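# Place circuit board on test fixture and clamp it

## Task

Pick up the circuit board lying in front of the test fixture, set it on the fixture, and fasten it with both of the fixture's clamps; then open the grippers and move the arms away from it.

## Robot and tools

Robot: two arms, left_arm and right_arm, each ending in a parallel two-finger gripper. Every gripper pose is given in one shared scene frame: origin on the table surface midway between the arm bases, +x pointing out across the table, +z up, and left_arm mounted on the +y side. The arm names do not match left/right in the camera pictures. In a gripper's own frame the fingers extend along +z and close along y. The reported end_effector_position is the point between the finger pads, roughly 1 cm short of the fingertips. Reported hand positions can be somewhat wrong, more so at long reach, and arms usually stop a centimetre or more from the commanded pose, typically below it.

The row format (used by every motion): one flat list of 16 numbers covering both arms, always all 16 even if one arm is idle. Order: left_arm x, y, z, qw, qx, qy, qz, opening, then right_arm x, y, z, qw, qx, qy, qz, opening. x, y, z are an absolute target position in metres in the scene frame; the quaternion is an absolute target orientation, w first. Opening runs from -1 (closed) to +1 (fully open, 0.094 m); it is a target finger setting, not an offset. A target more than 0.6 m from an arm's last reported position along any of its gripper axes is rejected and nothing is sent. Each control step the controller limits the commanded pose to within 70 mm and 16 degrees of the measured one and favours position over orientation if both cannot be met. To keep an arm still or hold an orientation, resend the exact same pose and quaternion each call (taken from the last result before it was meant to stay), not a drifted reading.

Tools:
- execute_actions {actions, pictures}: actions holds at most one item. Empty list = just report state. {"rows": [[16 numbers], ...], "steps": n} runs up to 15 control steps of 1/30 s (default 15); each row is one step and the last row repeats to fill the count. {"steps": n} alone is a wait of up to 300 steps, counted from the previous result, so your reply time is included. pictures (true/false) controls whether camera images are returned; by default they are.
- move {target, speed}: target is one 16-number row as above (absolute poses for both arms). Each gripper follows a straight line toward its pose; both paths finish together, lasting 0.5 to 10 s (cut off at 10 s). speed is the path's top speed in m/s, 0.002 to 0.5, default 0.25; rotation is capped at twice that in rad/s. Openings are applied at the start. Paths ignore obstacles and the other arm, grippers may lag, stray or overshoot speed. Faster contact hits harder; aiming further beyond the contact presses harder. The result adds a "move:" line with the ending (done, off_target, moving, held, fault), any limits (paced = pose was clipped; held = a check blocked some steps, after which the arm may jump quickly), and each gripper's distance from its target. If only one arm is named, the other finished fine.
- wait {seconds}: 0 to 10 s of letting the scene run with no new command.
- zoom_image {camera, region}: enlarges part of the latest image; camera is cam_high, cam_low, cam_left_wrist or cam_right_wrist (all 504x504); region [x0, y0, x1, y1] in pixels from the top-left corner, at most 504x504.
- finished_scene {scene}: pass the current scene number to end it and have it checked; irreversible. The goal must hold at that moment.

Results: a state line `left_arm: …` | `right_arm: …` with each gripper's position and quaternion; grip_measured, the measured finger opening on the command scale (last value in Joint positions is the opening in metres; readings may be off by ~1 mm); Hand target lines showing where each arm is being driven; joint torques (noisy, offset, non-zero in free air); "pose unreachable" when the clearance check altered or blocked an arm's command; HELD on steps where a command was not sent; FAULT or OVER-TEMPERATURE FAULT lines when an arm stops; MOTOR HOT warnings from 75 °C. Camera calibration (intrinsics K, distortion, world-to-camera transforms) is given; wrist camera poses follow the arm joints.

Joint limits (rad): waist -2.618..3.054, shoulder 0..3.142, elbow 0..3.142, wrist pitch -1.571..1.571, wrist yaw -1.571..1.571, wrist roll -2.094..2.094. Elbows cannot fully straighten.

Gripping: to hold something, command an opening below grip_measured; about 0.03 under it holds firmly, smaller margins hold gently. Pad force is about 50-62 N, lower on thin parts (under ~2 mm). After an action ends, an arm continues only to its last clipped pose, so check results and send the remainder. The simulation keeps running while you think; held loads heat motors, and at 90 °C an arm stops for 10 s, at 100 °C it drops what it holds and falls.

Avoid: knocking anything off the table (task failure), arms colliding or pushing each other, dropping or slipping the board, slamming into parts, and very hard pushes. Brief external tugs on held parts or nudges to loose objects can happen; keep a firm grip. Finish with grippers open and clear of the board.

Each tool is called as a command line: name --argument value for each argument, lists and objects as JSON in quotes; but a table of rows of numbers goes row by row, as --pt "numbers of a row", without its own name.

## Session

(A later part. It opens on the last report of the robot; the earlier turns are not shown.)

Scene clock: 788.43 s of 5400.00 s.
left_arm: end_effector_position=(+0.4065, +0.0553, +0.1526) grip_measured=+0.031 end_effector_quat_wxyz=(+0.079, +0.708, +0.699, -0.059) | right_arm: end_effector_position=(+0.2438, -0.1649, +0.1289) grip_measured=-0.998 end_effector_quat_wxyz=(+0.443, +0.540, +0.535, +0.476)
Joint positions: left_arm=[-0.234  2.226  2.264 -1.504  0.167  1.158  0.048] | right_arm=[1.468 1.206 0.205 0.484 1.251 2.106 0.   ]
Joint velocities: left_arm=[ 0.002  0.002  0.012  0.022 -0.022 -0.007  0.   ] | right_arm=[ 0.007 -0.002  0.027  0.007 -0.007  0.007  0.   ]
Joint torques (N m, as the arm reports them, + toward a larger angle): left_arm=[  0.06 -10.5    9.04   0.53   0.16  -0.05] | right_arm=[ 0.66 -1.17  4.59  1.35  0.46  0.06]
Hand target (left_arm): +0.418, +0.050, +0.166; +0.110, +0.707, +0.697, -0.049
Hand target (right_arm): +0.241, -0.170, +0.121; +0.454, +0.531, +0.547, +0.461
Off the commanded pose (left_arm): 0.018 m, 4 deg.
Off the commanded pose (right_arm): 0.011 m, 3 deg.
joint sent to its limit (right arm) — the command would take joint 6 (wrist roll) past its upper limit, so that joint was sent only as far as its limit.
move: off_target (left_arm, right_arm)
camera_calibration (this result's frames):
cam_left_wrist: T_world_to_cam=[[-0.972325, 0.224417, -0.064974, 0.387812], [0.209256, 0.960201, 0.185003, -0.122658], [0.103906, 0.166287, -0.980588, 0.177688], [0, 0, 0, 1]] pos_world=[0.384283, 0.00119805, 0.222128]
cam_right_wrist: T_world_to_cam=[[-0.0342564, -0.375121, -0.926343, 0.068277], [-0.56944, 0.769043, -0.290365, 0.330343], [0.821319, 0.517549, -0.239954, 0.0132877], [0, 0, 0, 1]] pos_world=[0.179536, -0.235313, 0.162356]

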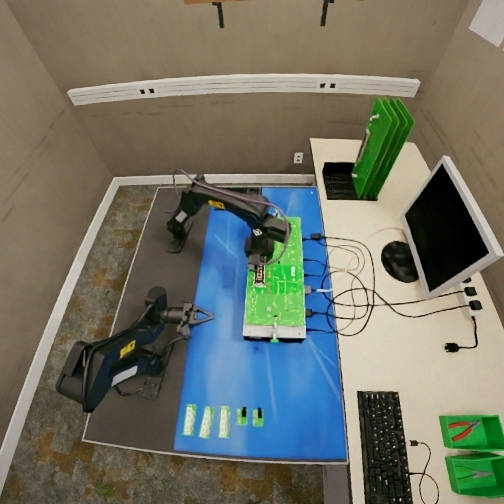

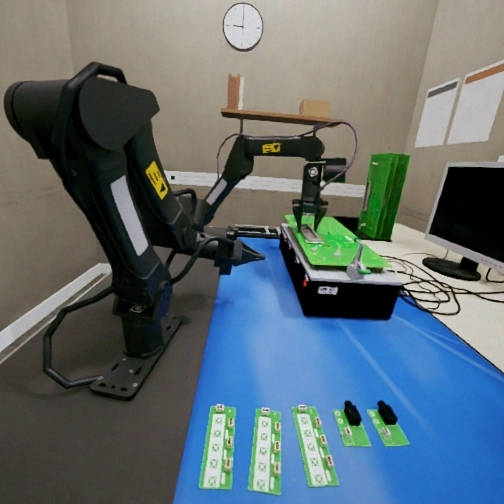

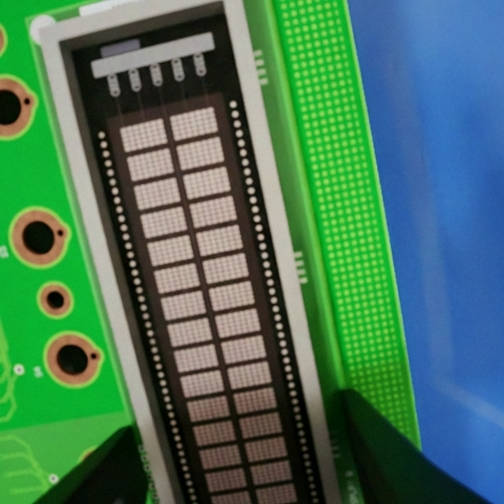

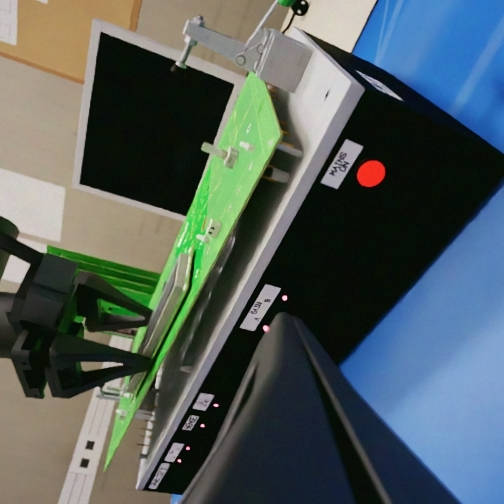

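move --target '[0.414,0.049,0.138,0.082,0.708,0.698,-0.078,-0.2,0.24,-0.17,0.12,0.45,0.545,0.545,0.45,-1]' --speed 0.01

zoom_image --camera "cam_high" --region '[230,200,330,350]'

Scene clock: 796.53 s of 5400.00 s.
left_arm: end_effector_position=(+0.4073, +0.0557, +0.1392) grip_measured=+0.031 end_effector_quat_wxyz=(+0.065, +0.709, +0.699, -0.067) | right_arm: end_effector_position=(+0.2438, -0.1649, +0.1289) grip_measured=-0.998 end_effector_quat_wxyz=(+0.443, +0.540, +0.535, +0.476)
Joint positions: left_arm=[-0.231  2.258  2.264 -1.506  0.173  1.167  0.048] | right_arm=[1.468 1.206 0.205 0.484 1.251 2.106 0.   ]
Joint velocities: left_arm=[ 0.017 -0.007 -0.002  0.022 -0.022 -0.051 -0.   ] | right_arm=[-0.017  0.002 -0.007  0.022  0.007 -0.051 -0.001]
Joint torques (N m, as the arm reports them, + toward a larger angle): left_arm=[ 0.72 -9.91  6.9   0.44  0.47 -0.01] | right_arm=[ 0.66 -1.17  4.59  1.34  0.46  0.06]
Hand target (left_arm): +0.414, +0.049, +0.138; +0.082, +0.708, +0.697, -0.078
Hand target (right_arm): +0.241, -0.170, +0.120; +0.455, +0.531, +0.547, +0.461
Off the commanded pose (left_arm): 0.010 m, 2 deg.
Off the commanded pose (right_arm): 0.011 m, 3 deg.
joint sent to its limit (right arm) — the command would take joint 6 (wrist roll) past its upper limit, so that joint was sent only as far as its limit.
After step 90, 1.97 s passed at rest.
move: off_target (right_arm)
camera_calibration (this result's frames):
cam_left_wrist: T_world_to_cam=[[-0.972726, 0.229628, -0.0328058, 0.383022], [0.219805, 0.957671, 0.185885, -0.124955], [0.0741013, 0.173604, -0.982024, 0.176303], [0, 0, 0, 1]] pos_world=[0.386977, 0.00110606, 0.208927]
cam_right_wrist: T_world_to_cam=[[-0.0343433, -0.375464, -0.926201, 0.0681757], [-0.569467, 0.768935, -0.290596, 0.330364], [0.821296, 0.517461, -0.240222, 0.0133199], [0, 0, 0, 1]] pos_world=[0.179533, -0.235323, 0.162346]

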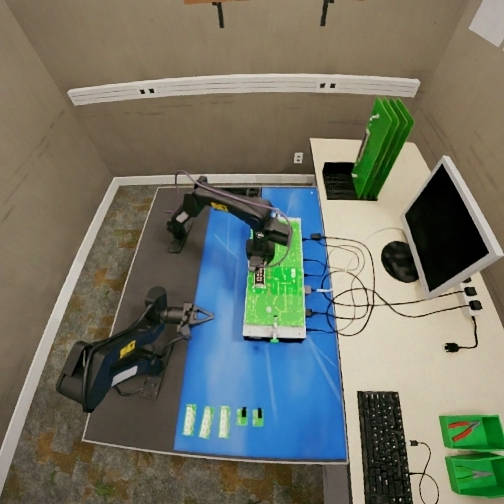

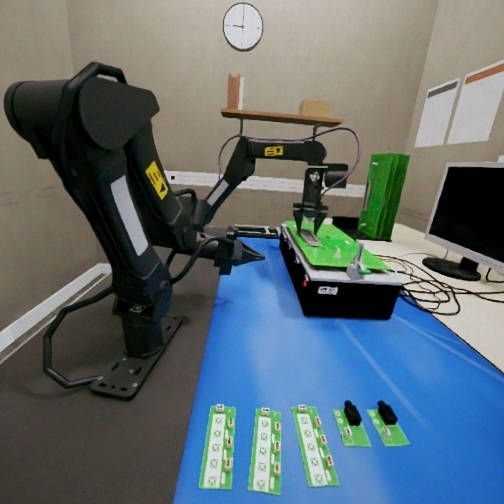

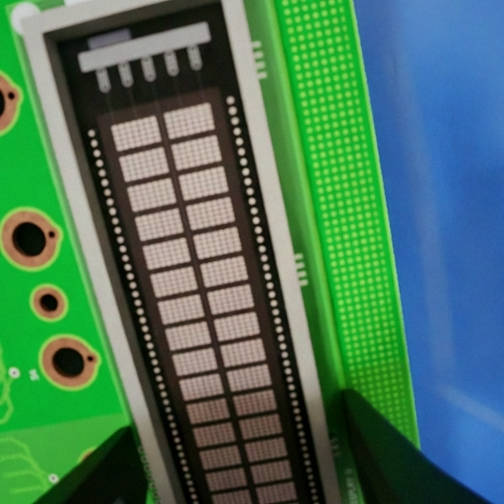

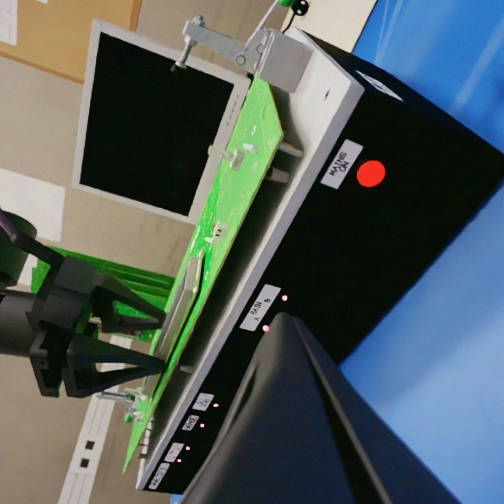

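Region (230, 200, 330, 350) of cam_high's 504x504 image, scaled by 3.360, with more detail than that image has.

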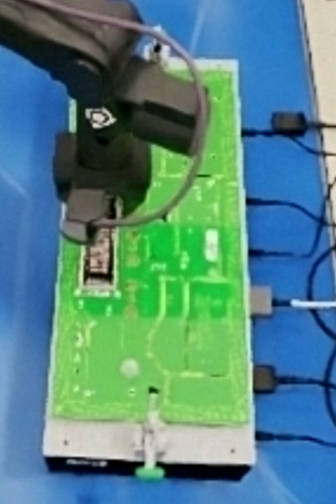

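move --target '[0.407,0.055,0.14,0.08,0.708,0.698,-0.078,0.3,0.24,-0.17,0.12,0.45,0.545,0.545,0.45,-1]' --speed 0.02

move --target '[0.41,0.06,0.18,0.1,0.7,0.7,-0.1,0.3,0.24,-0.17,0.12,0.45,0.545,0.545,0.45,-1]' --speed 0.06

move --target '[0.44,0.25,0.24,0.1,0.7,0.7,0.1,-1,0.24,-0.17,0.12,0.45,0.545,0.545,0.45,-1]' --speed 0.15

zoom_image --camera "cam_high" --region '[230,200,330,350]'

zoom_image --camera "cam_right_wrist" --region '[170,20,370,260]'

Scene clock: 806.27 s of 5400.00 s.
left_arm: end_effector_position=(+0.4092, +0.0539, +0.1362) grip_measured=+0.298 end_effector_quat_wxyz=(+0.074, +0.708, +0.699, -0.072) | right_arm: end_effector_position=(+0.2438, -0.1649, +0.1289) grip_measured=-0.998 end_effector_quat_wxyz=(+0.443, +0.540, +0.535, +0.476)
Joint positions: left_arm=[-0.227  2.248  2.232 -1.471  0.188  1.167  0.061] | right_arm=[1.468 1.206 0.205 0.484 1.251 2.106 0.   ]
Joint velocities: left_arm=[-0.017  0.002  0.002  0.022 -0.022  0.022  0.001] | right_arm=[-0.002 -0.007  0.002  0.066  0.095 -0.081 -0.   ]
Joint torques (N m, as the arm reports them, + toward a larger angle): left_arm=[  0.73 -12.14   4.57   0.34   0.29   0.06] | right_arm=[ 0.66 -1.18  4.59  1.34  0.47  0.06]
Hand target (left_arm): +0.407, +0.055, +0.140; +0.080, +0.708, +0.698, -0.078
Hand target (right_arm): +0.241, -0.170, +0.121; +0.454, +0.531, +0.547, +0.461
Off the commanded pose (left_arm): 0.005 m, 1 deg.
Off the commanded pose (right_arm): 0.011 m, 3 deg.
joint sent to its limit (right arm) — the command would take joint 6 (wrist roll) past its upper limit, so that joint was sent only as far as its limit.
After step 90, 5.07 s passed at rest.
move: off_target (right_arm)
camera_calibration (this result's frames):
cam_left_wrist: T_world_to_cam=[[-0.973107, 0.226312, -0.0429556, 0.386961], [0.216137, 0.961532, 0.16953, -0.119632], [0.0796699, 0.155686, -0.984589, 0.172577], [0, 0, 0, 1]] pos_world=[0.388662, 0.000588257, 0.206821]
cam_right_wrist: T_world_to_cam=[[-0.0343433, -0.375464, -0.926201, 0.0681757], [-0.569467, 0.768935, -0.290596, 0.330364], [0.821296, 0.517461, -0.240222, 0.0133199], [0, 0, 0, 1]] pos_world=[0.179533, -0.235323, 0.162346]

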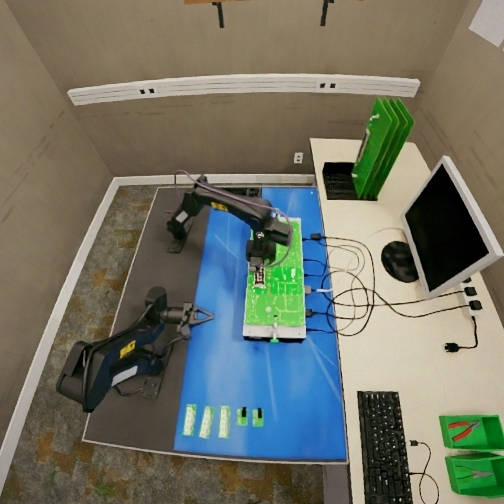

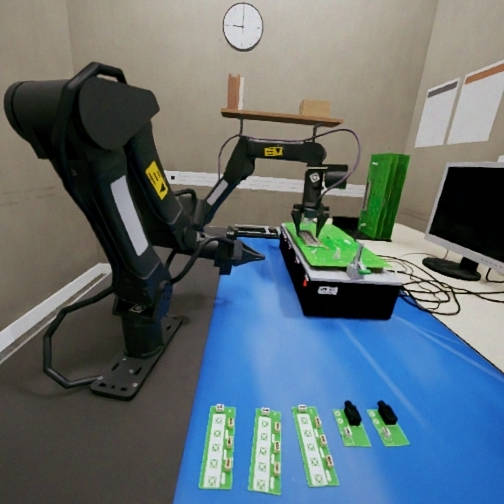

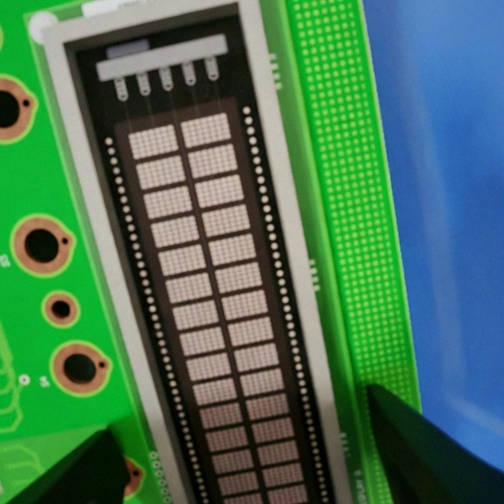

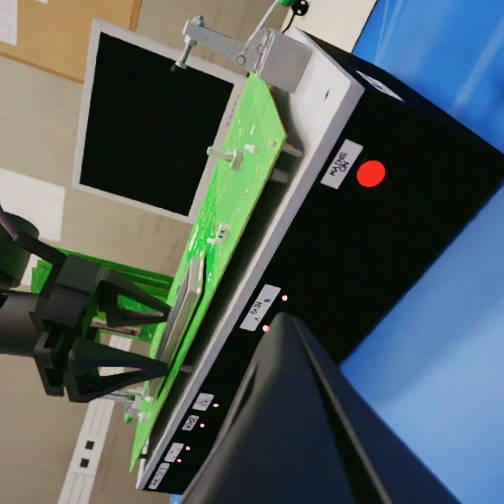

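Scene clock: 807.27 s of 5400.00 s.
left_arm: end_effector_position=(+0.4123, +0.0596, +0.1605) grip_measured=+0.298 end_effector_quat_wxyz=(+0.097, +0.697, +0.705, -0.093) | right_arm: end_effector_position=(+0.2438, -0.1649, +0.1289) grip_measured=-0.998 end_effector_quat_wxyz=(+0.443, +0.540, +0.535, +0.476)
Joint positions: left_arm=[-0.19   2.248  2.321 -1.537  0.247  1.174  0.061] | right_arm=[1.468 1.206 0.205 0.484 1.251 2.106 0.   ]
Joint velocities: left_arm=[ 0.012 -0.002 -0.012 -0.022  0.066  0.022  0.001] | right_arm=[-0.012  0.002 -0.007 -0.022  0.051 -0.007  0.001]
Joint torques (N m, as the arm reports them, + toward a larger angle): left_arm=[  0.57 -12.76   7.47   0.18   0.33   0.  ] | right_arm=[ 0.66 -1.18  4.58  1.34  0.46  0.06]
Hand target (left_arm): +0.410, +0.060, +0.179; +0.115, +0.698, +0.701, -0.094
Hand target (right_arm): +0.241, -0.170, +0.121; +0.455, +0.531, +0.547, +0.461
Off the commanded pose (left_arm): 0.020 m, 1 deg.
Off the commanded pose (right_arm): 0.011 m, 3 deg.
joint sent to its limit (left arm) — the command would take joint 4 (wrist pitch) past its lower limit, so that joint was sent only as far as its limit.
joint sent to its limit (right arm) — the command would take joint 6 (wrist roll) past its upper limit, so that joint was sent only as far as its limit.
move: off_target (left_arm, right_arm)
camera_calibration (this result's frames):
cam_left_wrist: T_world_to_cam=[[-0.978359, 0.199093, -0.0563547, 0.395678], [0.192225, 0.975332, 0.108525, -0.111034], [0.0765711, 0.0953439, -0.992495, 0.201511], [0, 0, 0, 1]] pos_world=[0.393029, 0.0103057, 0.234347]
cam_right_wrist: T_world_to_cam=[[-0.0343433, -0.375464, -0.926201, 0.0681757], [-0.569467, 0.768935, -0.290596, 0.330364], [0.821296, 0.517461, -0.240222, 0.0133199], [0, 0, 0, 1]] pos_world=[0.179533, -0.235323, 0.162346]

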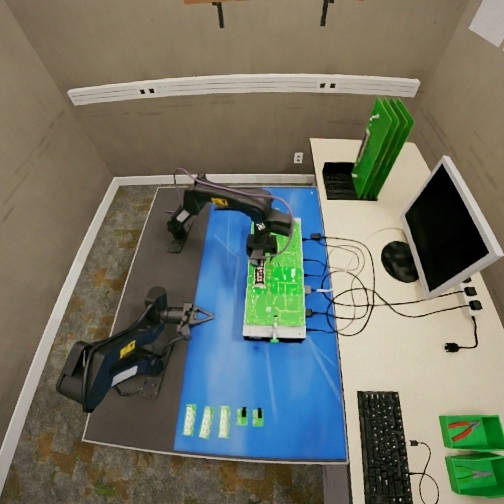

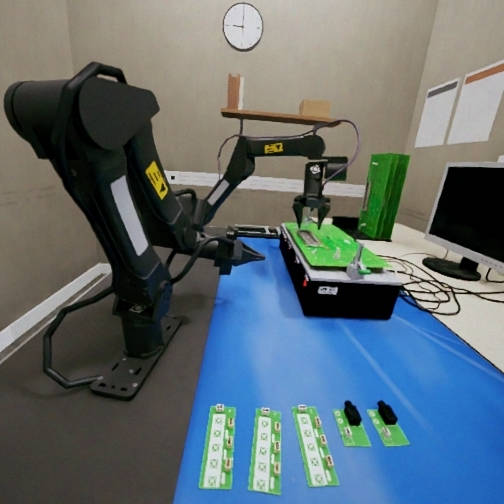

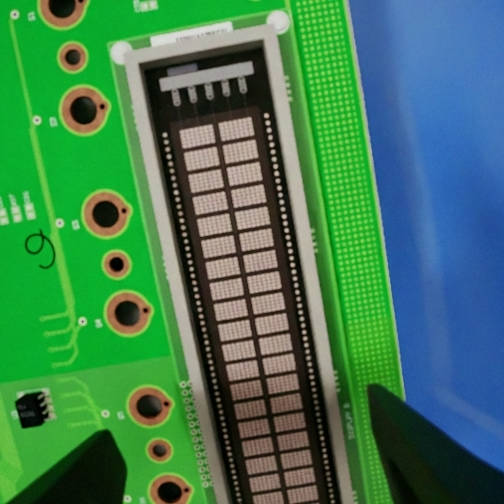

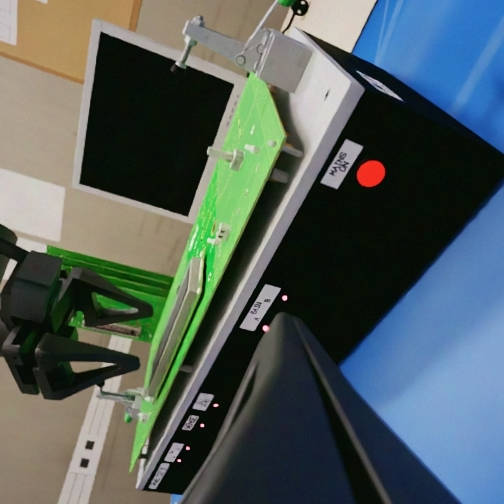

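Scene clock: 809.13 s of 5400.00 s.
left_arm: end_effector_position=(+0.4408, +0.2501, +0.2253) grip_measured=-0.982 end_effector_quat_wxyz=(+0.091, +0.698, +0.704, +0.093) | right_arm: end_effector_position=(+0.2438, -0.1649, +0.1289) grip_measured=-0.998 end_effector_quat_wxyz=(+0.443, +0.540, +0.535, +0.476)
Joint positions: left_arm=[ 0.144  2.061  2.289 -1.538 -0.013  1.526  0.001] | right_arm=[1.468 1.206 0.205 0.484 1.251 2.106 0.   ]
Joint velocities: left_arm=[ 0.012 -0.002 -0.012  0.007  0.007 -0.022  0.001] | right_arm=[-0.002 -0.002 -0.007 -0.037 -0.051  0.007  0.   ]
Joint torques (N m, as the arm reports them, + toward a larger angle): left_arm=[  0.28 -11.03   7.47   0.39  -0.07   0.02] | right_arm=[ 0.67 -1.17  4.59  1.34  0.47  0.06]
Hand target (left_arm): +0.437, +0.251, +0.240; +0.100, +0.700, +0.700, +0.104
Hand target (right_arm): +0.241, -0.170, +0.120; +0.455, +0.531, +0.547, +0.461
Off the commanded pose (left_arm): 0.015 m, 1 deg.
Off the commanded pose (right_arm): 0.011 m, 3 deg.
joint sent to its limit (left arm) — the command would take joint 4 (wrist pitch) past its lower limit, so that joint was sent only as far as its limit.
joint sent to its limit (right arm) — the command would take joint 6 (wrist roll) past its upper limit, so that joint was sent only as far as its limit.
move: off_target (left_arm, right_arm)
camera_calibration (this result's frames):
cam_left_wrist: T_world_to_cam=[[-0.94623, 0.209621, -0.246391, 0.415294], [0.0965714, 0.909961, 0.403292, -0.317215], [0.308745, 0.357813, -0.881275, 0.0524292], [0, 0, 0, 1]] pos_world=[0.40741, 0.18284, 0.27646]
cam_right_wrist: T_world_to_cam=[[-0.0343433, -0.375464, -0.926201, 0.0681757], [-0.569467, 0.768935, -0.290596, 0.330364], [0.821296, 0.517461, -0.240222, 0.0133199], [0, 0, 0, 1]] pos_world=[0.179533, -0.235323, 0.162346]

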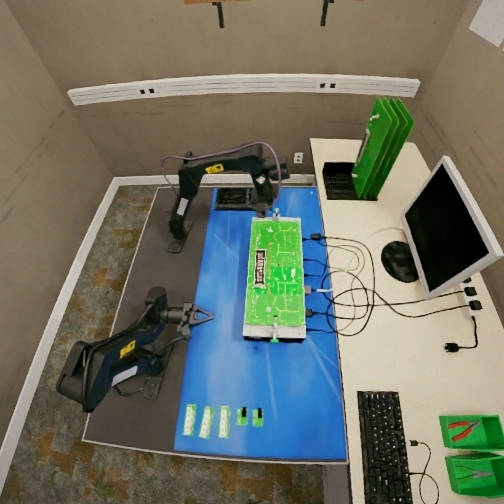

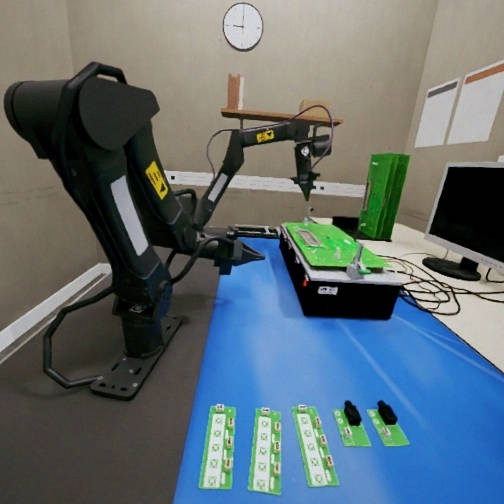

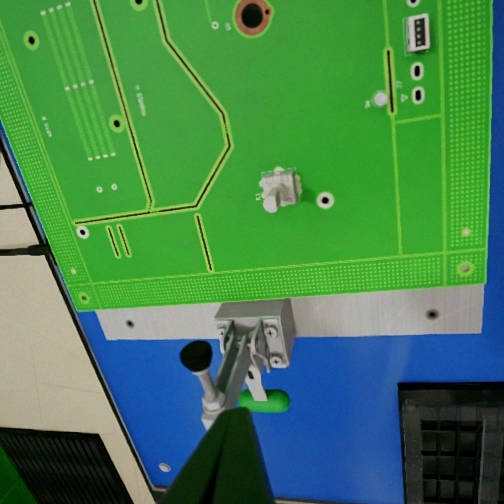

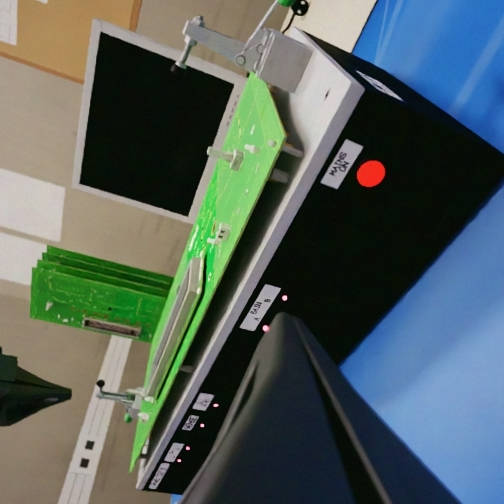

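Region (230, 200, 330, 350) of cam_high's 504x504 image, scaled by 3.360, with more detail than that image has.

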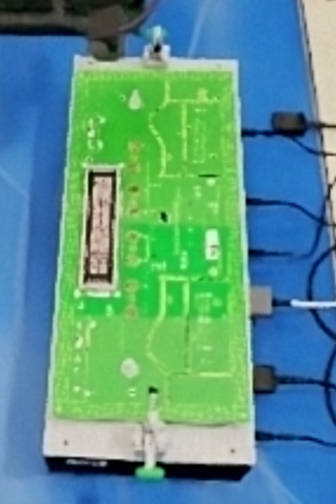

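Region (170, 20, 370, 260) of cam_right_wrist's 504x504 image, scaled by 2.100, with more detail than that image has.

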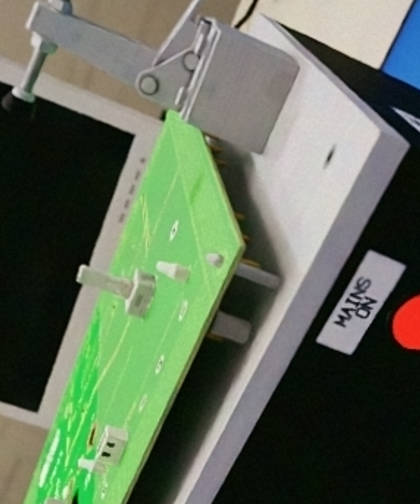

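move --target '[0.46,0.326,0.19,0.1,0,0.995,0,0.2,0.30,-0.36,0.19,0,0.7,0.7,0,0.2]' --speed 0.2

move --target '[0.46,0.326,0.175,0.1,0,0.995,0,0.2,0.46,-0.25,0.185,0.1,0,0.995,0,0.2]' --speed 0.2

Scene clock: 826.40 s of 5400.00 s.
left_arm: end_effector_position=(+0.4574, +0.3254, +0.1930) grip_measured=+0.198 end_effector_quat_wxyz=(+0.106, +0.007, +0.994, +0.006) | right_arm: end_effector_position=(+0.2959, -0.3582, +0.1818) grip_measured=+0.198 end_effector_quat_wxyz=(-0.000, +0.707, +0.707, -0.015)
Joint positions: left_arm=[ 0.326  2.177  2.347 -1.528  0.02   0.156  0.056] | right_arm=[ 0.072  1.598  1.548 -1.541  0.023  1.497  0.056]
Joint velocities: left_arm=[-0.032  0.007  0.022  0.022  0.037 -0.037  0.001] | right_arm=[-0.007 -0.007 -0.002 -0.066  0.007  0.037 -0.001]
Joint torques (N m, as the arm reports them, + toward a larger angle): left_arm=[ 0.74 -8.58  7.63  0.44  0.11 -0.16] | right_arm=[-0.59 -5.12  8.6   0.31  0.03 -0.03]
Hand target (left_arm): +0.458, +0.327, +0.190; +0.100, +0.000, +0.995, -0.000
Hand target (right_arm): +0.299, -0.361, +0.187; +0.004, +0.707, +0.707, -0.012
Off the commanded pose (left_arm): 0.004 m, 1 deg.
Off the commanded pose (right_arm): 0.009 m, 2 deg.
After step 90, 9.73 s passed at rest.
move: done
camera_calibration (this result's frames):
cam_left_wrist: T_world_to_cam=[[-0.226439, -0.972585, -0.0529611, 0.425381], [-0.962606, 0.215151, 0.164623, 0.382282], [-0.148715, 0.0882576, -0.984934, 0.308919], [0, 0, 0, 1]] pos_world=[0.510251, 0.304206, 0.263861]
cam_right_wrist: T_world_to_cam=[[-0.908482, -0.412082, -0.0696295, 0.136208], [-0.391837, 0.781929, 0.484821, 0.335209], [-0.145341, 0.467734, -0.871837, 0.466277], [0, 0, 0, 1]] pos_world=[0.322859, -0.424075, 0.253486]

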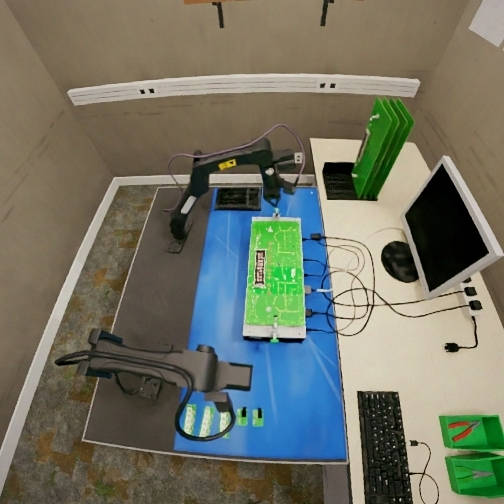

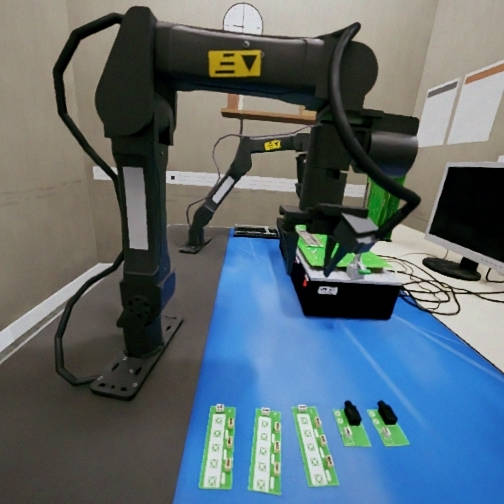

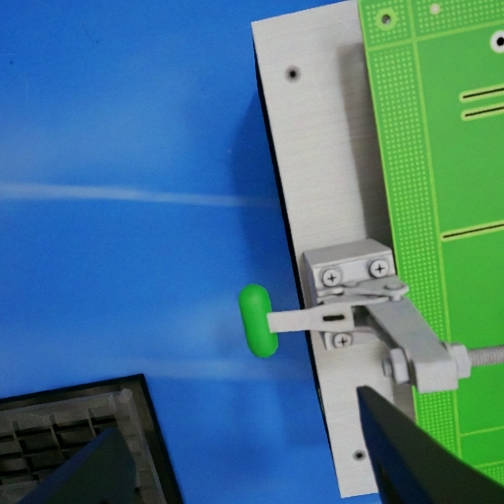

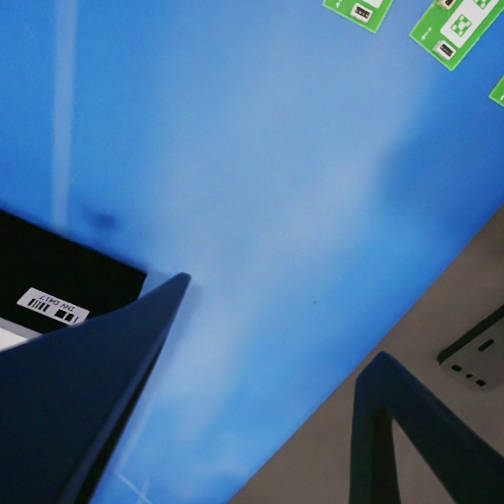

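Scene clock: 830.83 s of 5400.00 s.
left_arm: end_effector_position=(+0.4614, +0.3260, +0.1769) grip_measured=+0.198 end_effector_quat_wxyz=(+0.102, +0.006, +0.995, +0.005) | right_arm: end_effector_position=(+0.4597, -0.2574, +0.1788) grip_measured=+0.198 end_effector_quat_wxyz=(+0.098, +0.012, +0.995, -0.006)
Joint positions: left_arm=[ 0.326  2.177  2.28  -1.471  0.02   0.152  0.056] | right_arm=[ 0.342  2.094  2.156 -1.443  0.052  0.215  0.056]
Joint velocities: left_arm=[-0.012  0.002 -0.017 -0.051  0.022  0.037 -0.001] | right_arm=[-0.012 -0.002 -0.002 -0.095  0.051 -0.037  0.001]
Joint torques (N m, as the arm reports them, + toward a larger angle): left_arm=[  0.28 -10.8    5.02   0.53   0.1   -0.14] | right_arm=[ 0.41 -9.55  8.72  0.73 -0.1  -0.04]
Hand target (left_arm): +0.460, +0.326, +0.175; +0.100, +0.000, +0.995, -0.000
Hand target (right_arm): +0.462, -0.251, +0.183; +0.102, +0.002, +0.995, +0.001
Off the commanded pose (left_arm): 0.002 m, 1 deg.
Off the commanded pose (right_arm): 0.010 m, 2 deg.
move: done
camera_calibration (this result's frames):
cam_left_wrist: T_world_to_cam=[[-0.22363, -0.973443, -0.0489676, 0.42424], [-0.961799, 0.212259, 0.172881, 0.387694], [-0.157896, 0.0857585, -0.983725, 0.298405], [0, 0, 0, 1]] pos_world=[0.514874, 0.305092, 0.247297]
cam_right_wrist: T_world_to_cam=[[0.399477, -0.91671, -0.00780072, -0.415882], [-0.862428, -0.37868, 0.335886, 0.266237], [-0.310864, -0.127451, -0.94187, 0.37573], [0, 0, 0, 1]] pos_world=[0.512547, -0.232538, 0.261219]

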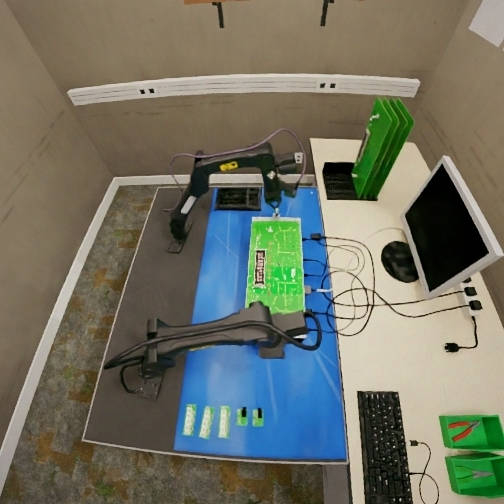

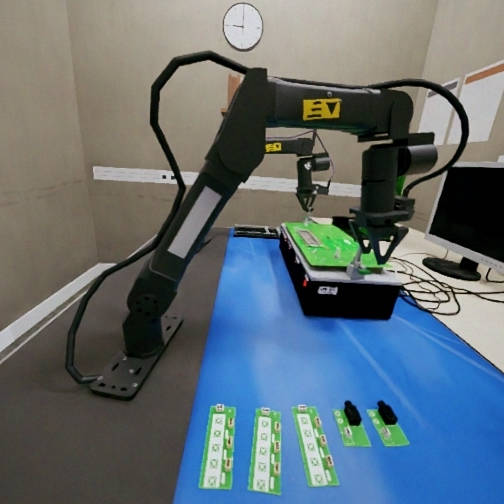

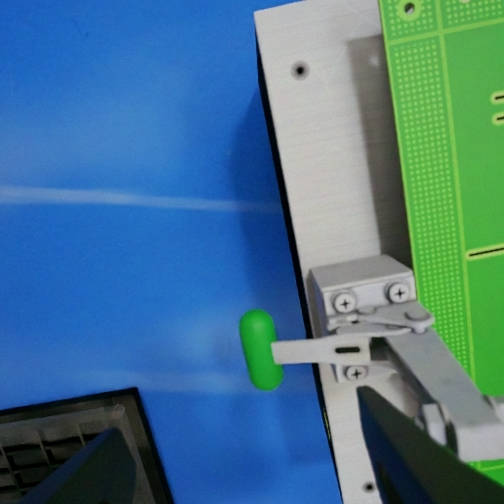

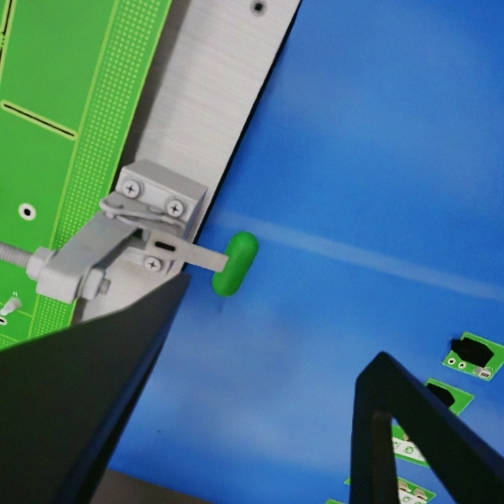

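move --target '[0.463,0.322,0.185,0.05,0.705,0.705,0.05,0.4,0.463,-0.249,0.185,0.05,0.705,0.705,0.05,0.4]' --speed 0.15

move --target '[0.463,0.322,0.133,0.05,0.705,0.705,0.05,0.4,0.461,-0.247,0.137,0.05,0.705,0.705,0.05,0.4]' --speed 0.04

Scene clock: 849.30 s of 5400.00 s.
left_arm: end_effector_position=(+0.4628, +0.3259, +0.1859) grip_measured=+0.398 end_effector_quat_wxyz=(+0.069, +0.697, +0.710, +0.073) | right_arm: end_effector_position=(+0.4616, -0.2545, +0.1816) grip_measured=+0.398 end_effector_quat_wxyz=(+0.057, +0.704, +0.706, +0.052)
Joint positions: left_arm=[ 0.326  2.215  2.381 -1.537  0.022  1.693  0.066] | right_arm=[ 0.342  2.174  2.303 -1.55   0.037  1.762  0.066]
Joint velocities: left_arm=[-0.007  0.012 -0.012  0.007  0.066  0.037  0.002] | right_arm=[ 0.017 -0.007  0.002 -0.051 -0.007  0.066 -0.   ]
Joint torques (N m, as the arm reports them, + toward a larger angle): left_arm=[-0.9  -9.43  7.55  0.34  0.    0.02] | right_arm=[ 0.42 -9.84  8.49  0.59 -0.05  0.08]
Hand target (left_arm): +0.463, +0.322, +0.185; +0.065, +0.704, +0.704, +0.069
Hand target (right_arm): +0.463, -0.249, +0.185; +0.056, +0.704, +0.705, +0.057
Off the commanded pose (left_arm): 0.004 m, 4 deg.
Off the commanded pose (right_arm): 0.007 m, 1 deg.
joint sent to its limit (left arm) — the command would take joint 4 (wrist pitch) past its lower limit, so that joint was sent only as far as its limit.
joint sent to its limit (right arm) — the command would take joint 4 (wrist pitch) past its lower limit, so that joint was sent only as far as its limit.
After step 90, 9.80 s passed at rest.
move: off_target (left_arm)
camera_calibration (this result's frames):
cam_left_wrist: T_world_to_cam=[[-0.961487, 0.199843, -0.188694, 0.409964], [0.111113, 0.910553, 0.398181, -0.378474], [0.25139, 0.361879, -0.89769, 0.0121271], [0, 0, 0, 1]] pos_world=[0.43318, 0.258303, 0.238945]
cam_right_wrist: T_world_to_cam=[[-0.879929, -0.413979, -0.233124, 0.34551], [-0.475054, 0.773874, 0.418859, 0.367498], [0.00700994, 0.479313, -0.877616, 0.37536], [0, 0, 0, 1]] pos_world=[0.475975, -0.321278, 0.256039]

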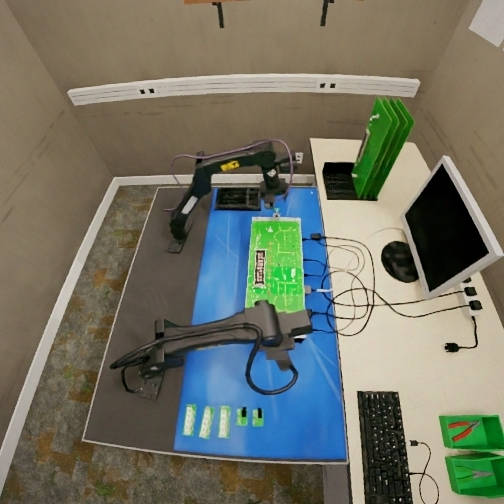

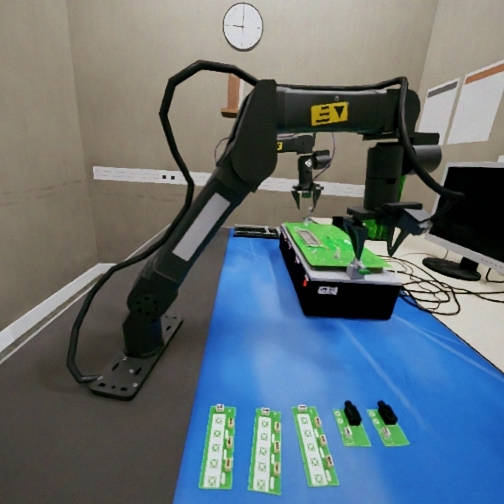

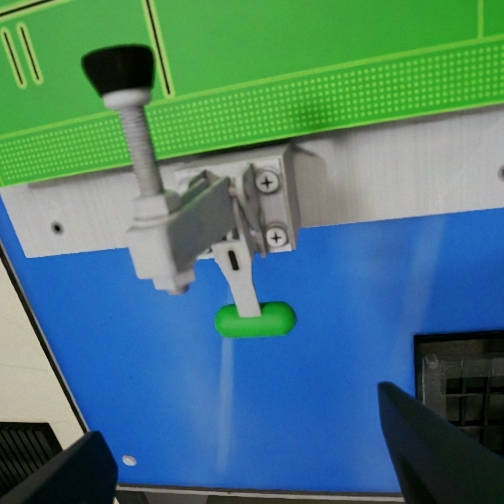

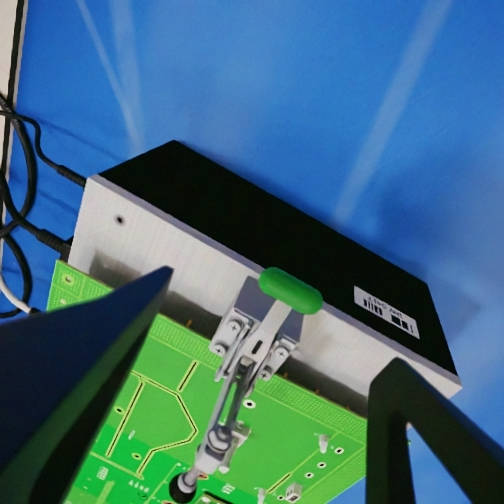

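Scene clock: 851.07 s of 5400.00 s.
left_arm: end_effector_position=(+0.4649, +0.3262, +0.1328) grip_measured=+0.398 end_effector_quat_wxyz=(+0.052, +0.700, +0.711, +0.051) | right_arm: end_effector_position=(+0.4645, -0.2514, +0.1305) grip_measured=+0.398 end_effector_quat_wxyz=(+0.050, +0.706, +0.705, +0.042)
Joint positions: left_arm=[ 0.326  2.215  2.17  -1.382  0.022  1.696  0.066] | right_arm=[ 0.348  2.153  2.063 -1.356  0.037  1.771  0.066]
Joint velocities: left_arm=[ 0.017  0.002 -0.002 -0.051  0.007 -0.007  0.   ] | right_arm=[-0.007 -0.007  0.012 -0.022  0.037 -0.007 -0.   ]
Joint torques (N m, as the arm reports them, + toward a larger angle): left_arm=[ -1.02 -11.55   4.93   0.42   0.03   0.03] | right_arm=[  0.49 -13.18   5.08   0.76  -0.05   0.13]
Hand target (left_arm): +0.462, +0.322, +0.133; +0.050, +0.705, +0.705, +0.050
Hand target (right_arm): +0.461, -0.247, +0.137; +0.050, +0.705, +0.705, +0.050
Off the commanded pose (left_arm): 0.005 m, 1 deg.
Off the commanded pose (right_arm): 0.009 m, 1 deg.
move: done
camera_calibration (this result's frames):
cam_left_wrist: T_world_to_cam=[[-0.969862, 0.201539, -0.136928, 0.398354], [0.13544, 0.913087, 0.384615, -0.368142], [0.202542, 0.354478, -0.912865, -0.00911096], [0, 0, 0, 1]] pos_world=[0.438055, 0.259092, 0.187822]
cam_right_wrist: T_world_to_cam=[[-0.886751, -0.41178, -0.210025, 0.338117], [-0.46206, 0.776661, 0.428134, 0.381258], [-0.0131787, 0.476692, -0.878972, 0.337948], [0, 0, 0, 1]] pos_world=[0.480443, -0.317976, 0.204831]

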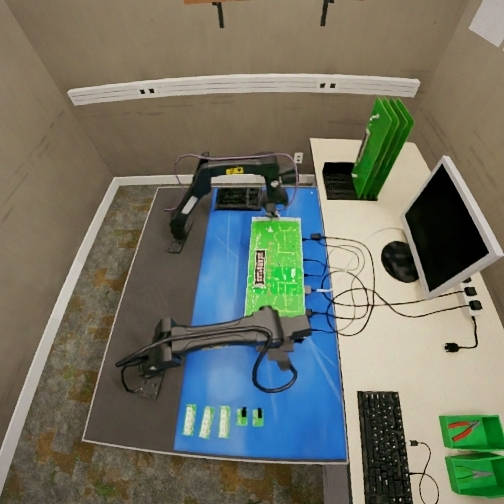

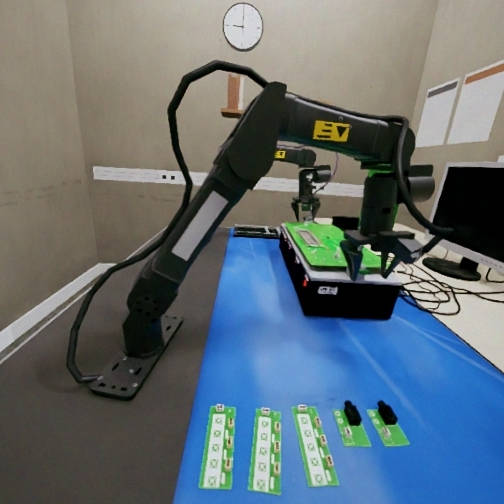

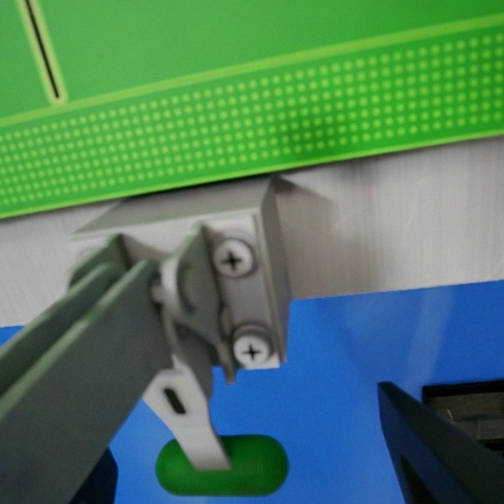

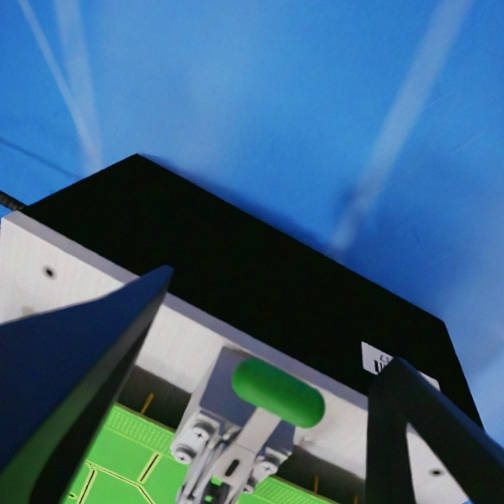

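move --target '[0.467,0.322,0.116,0.05,0.705,0.705,0.05,0.4,0.461,-0.247,0.12,0.05,0.705,0.705,0.05,0.4]' --speed 0.03

Scene clock: 858.77 s of 5400.00 s.
left_arm: end_effector_position=(+0.4682, +0.3183, +0.1236) grip_measured=+0.398 end_effector_quat_wxyz=(+0.062, +0.705, +0.705, +0.045) | right_arm: end_effector_position=(+0.4649, -0.2512, +0.1154) grip_measured=+0.398 end_effector_quat_wxyz=(+0.051, +0.706, +0.705, +0.044)
Joint positions: left_arm=[ 0.316  2.215  2.132 -1.341  0.043  1.7    0.066] | right_arm=[ 0.348  2.141  1.983 -1.283  0.036  1.771  0.066]
Joint velocities: left_arm=[ 0.002 -0.012  0.002 -0.022 -0.066  0.081  0.   ] | right_arm=[-0.017  0.012 -0.002 -0.022 -0.007 -0.007  0.001]
Joint torques (N m, as the arm reports them, + toward a larger angle): left_arm=[ -0.14 -10.69   4.18   0.6   -0.26  -0.04] | right_arm=[  0.41 -12.84   5.15   0.73  -0.05   0.09]
Hand target (left_arm): +0.467, +0.322, +0.116; +0.050, +0.705, +0.705, +0.049
Hand target (right_arm): +0.461, -0.247, +0.120; +0.050, +0.705, +0.705, +0.050
Off the commanded pose (left_arm): 0.009 m, 1 deg.
Off the commanded pose (right_arm): 0.007 m, 1 deg.
After step 90, 3.53 s passed at rest.
move: done
camera_calibration (this result's frames):
cam_left_wrist: T_world_to_cam=[[-0.965592, 0.214949, -0.146388, 0.396885], [0.148671, 0.918092, 0.36743, -0.363496], [0.213377, 0.333023, -0.918458, -0.0129013], [0, 0, 0, 1]] pos_world=[0.440023, 0.252709, 0.179809]
cam_right_wrist: T_world_to_cam=[[-0.88587, -0.411187, -0.214849, 0.335743], [-0.46385, 0.776209, 0.427016, 0.388664], [-0.00881533, 0.477938, -0.878349, 0.322814], [0, 0, 0, 1]] pos_world=[0.480553, -0.317917, 0.189712]

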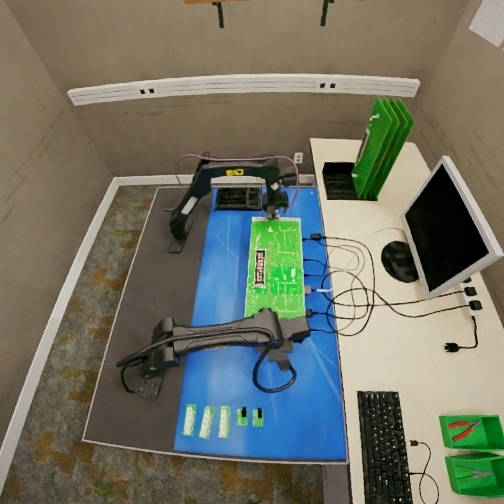

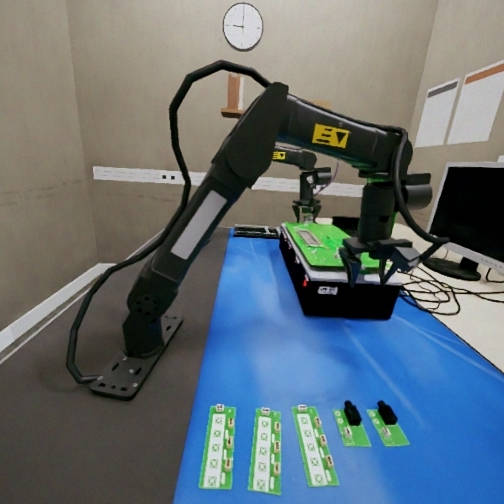

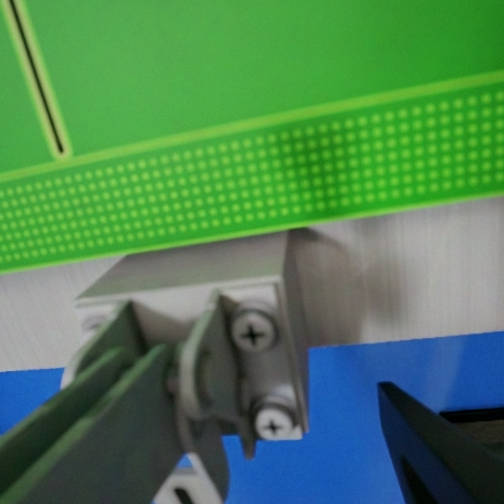

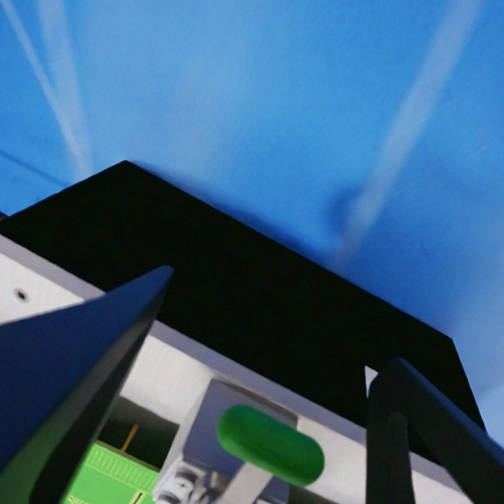

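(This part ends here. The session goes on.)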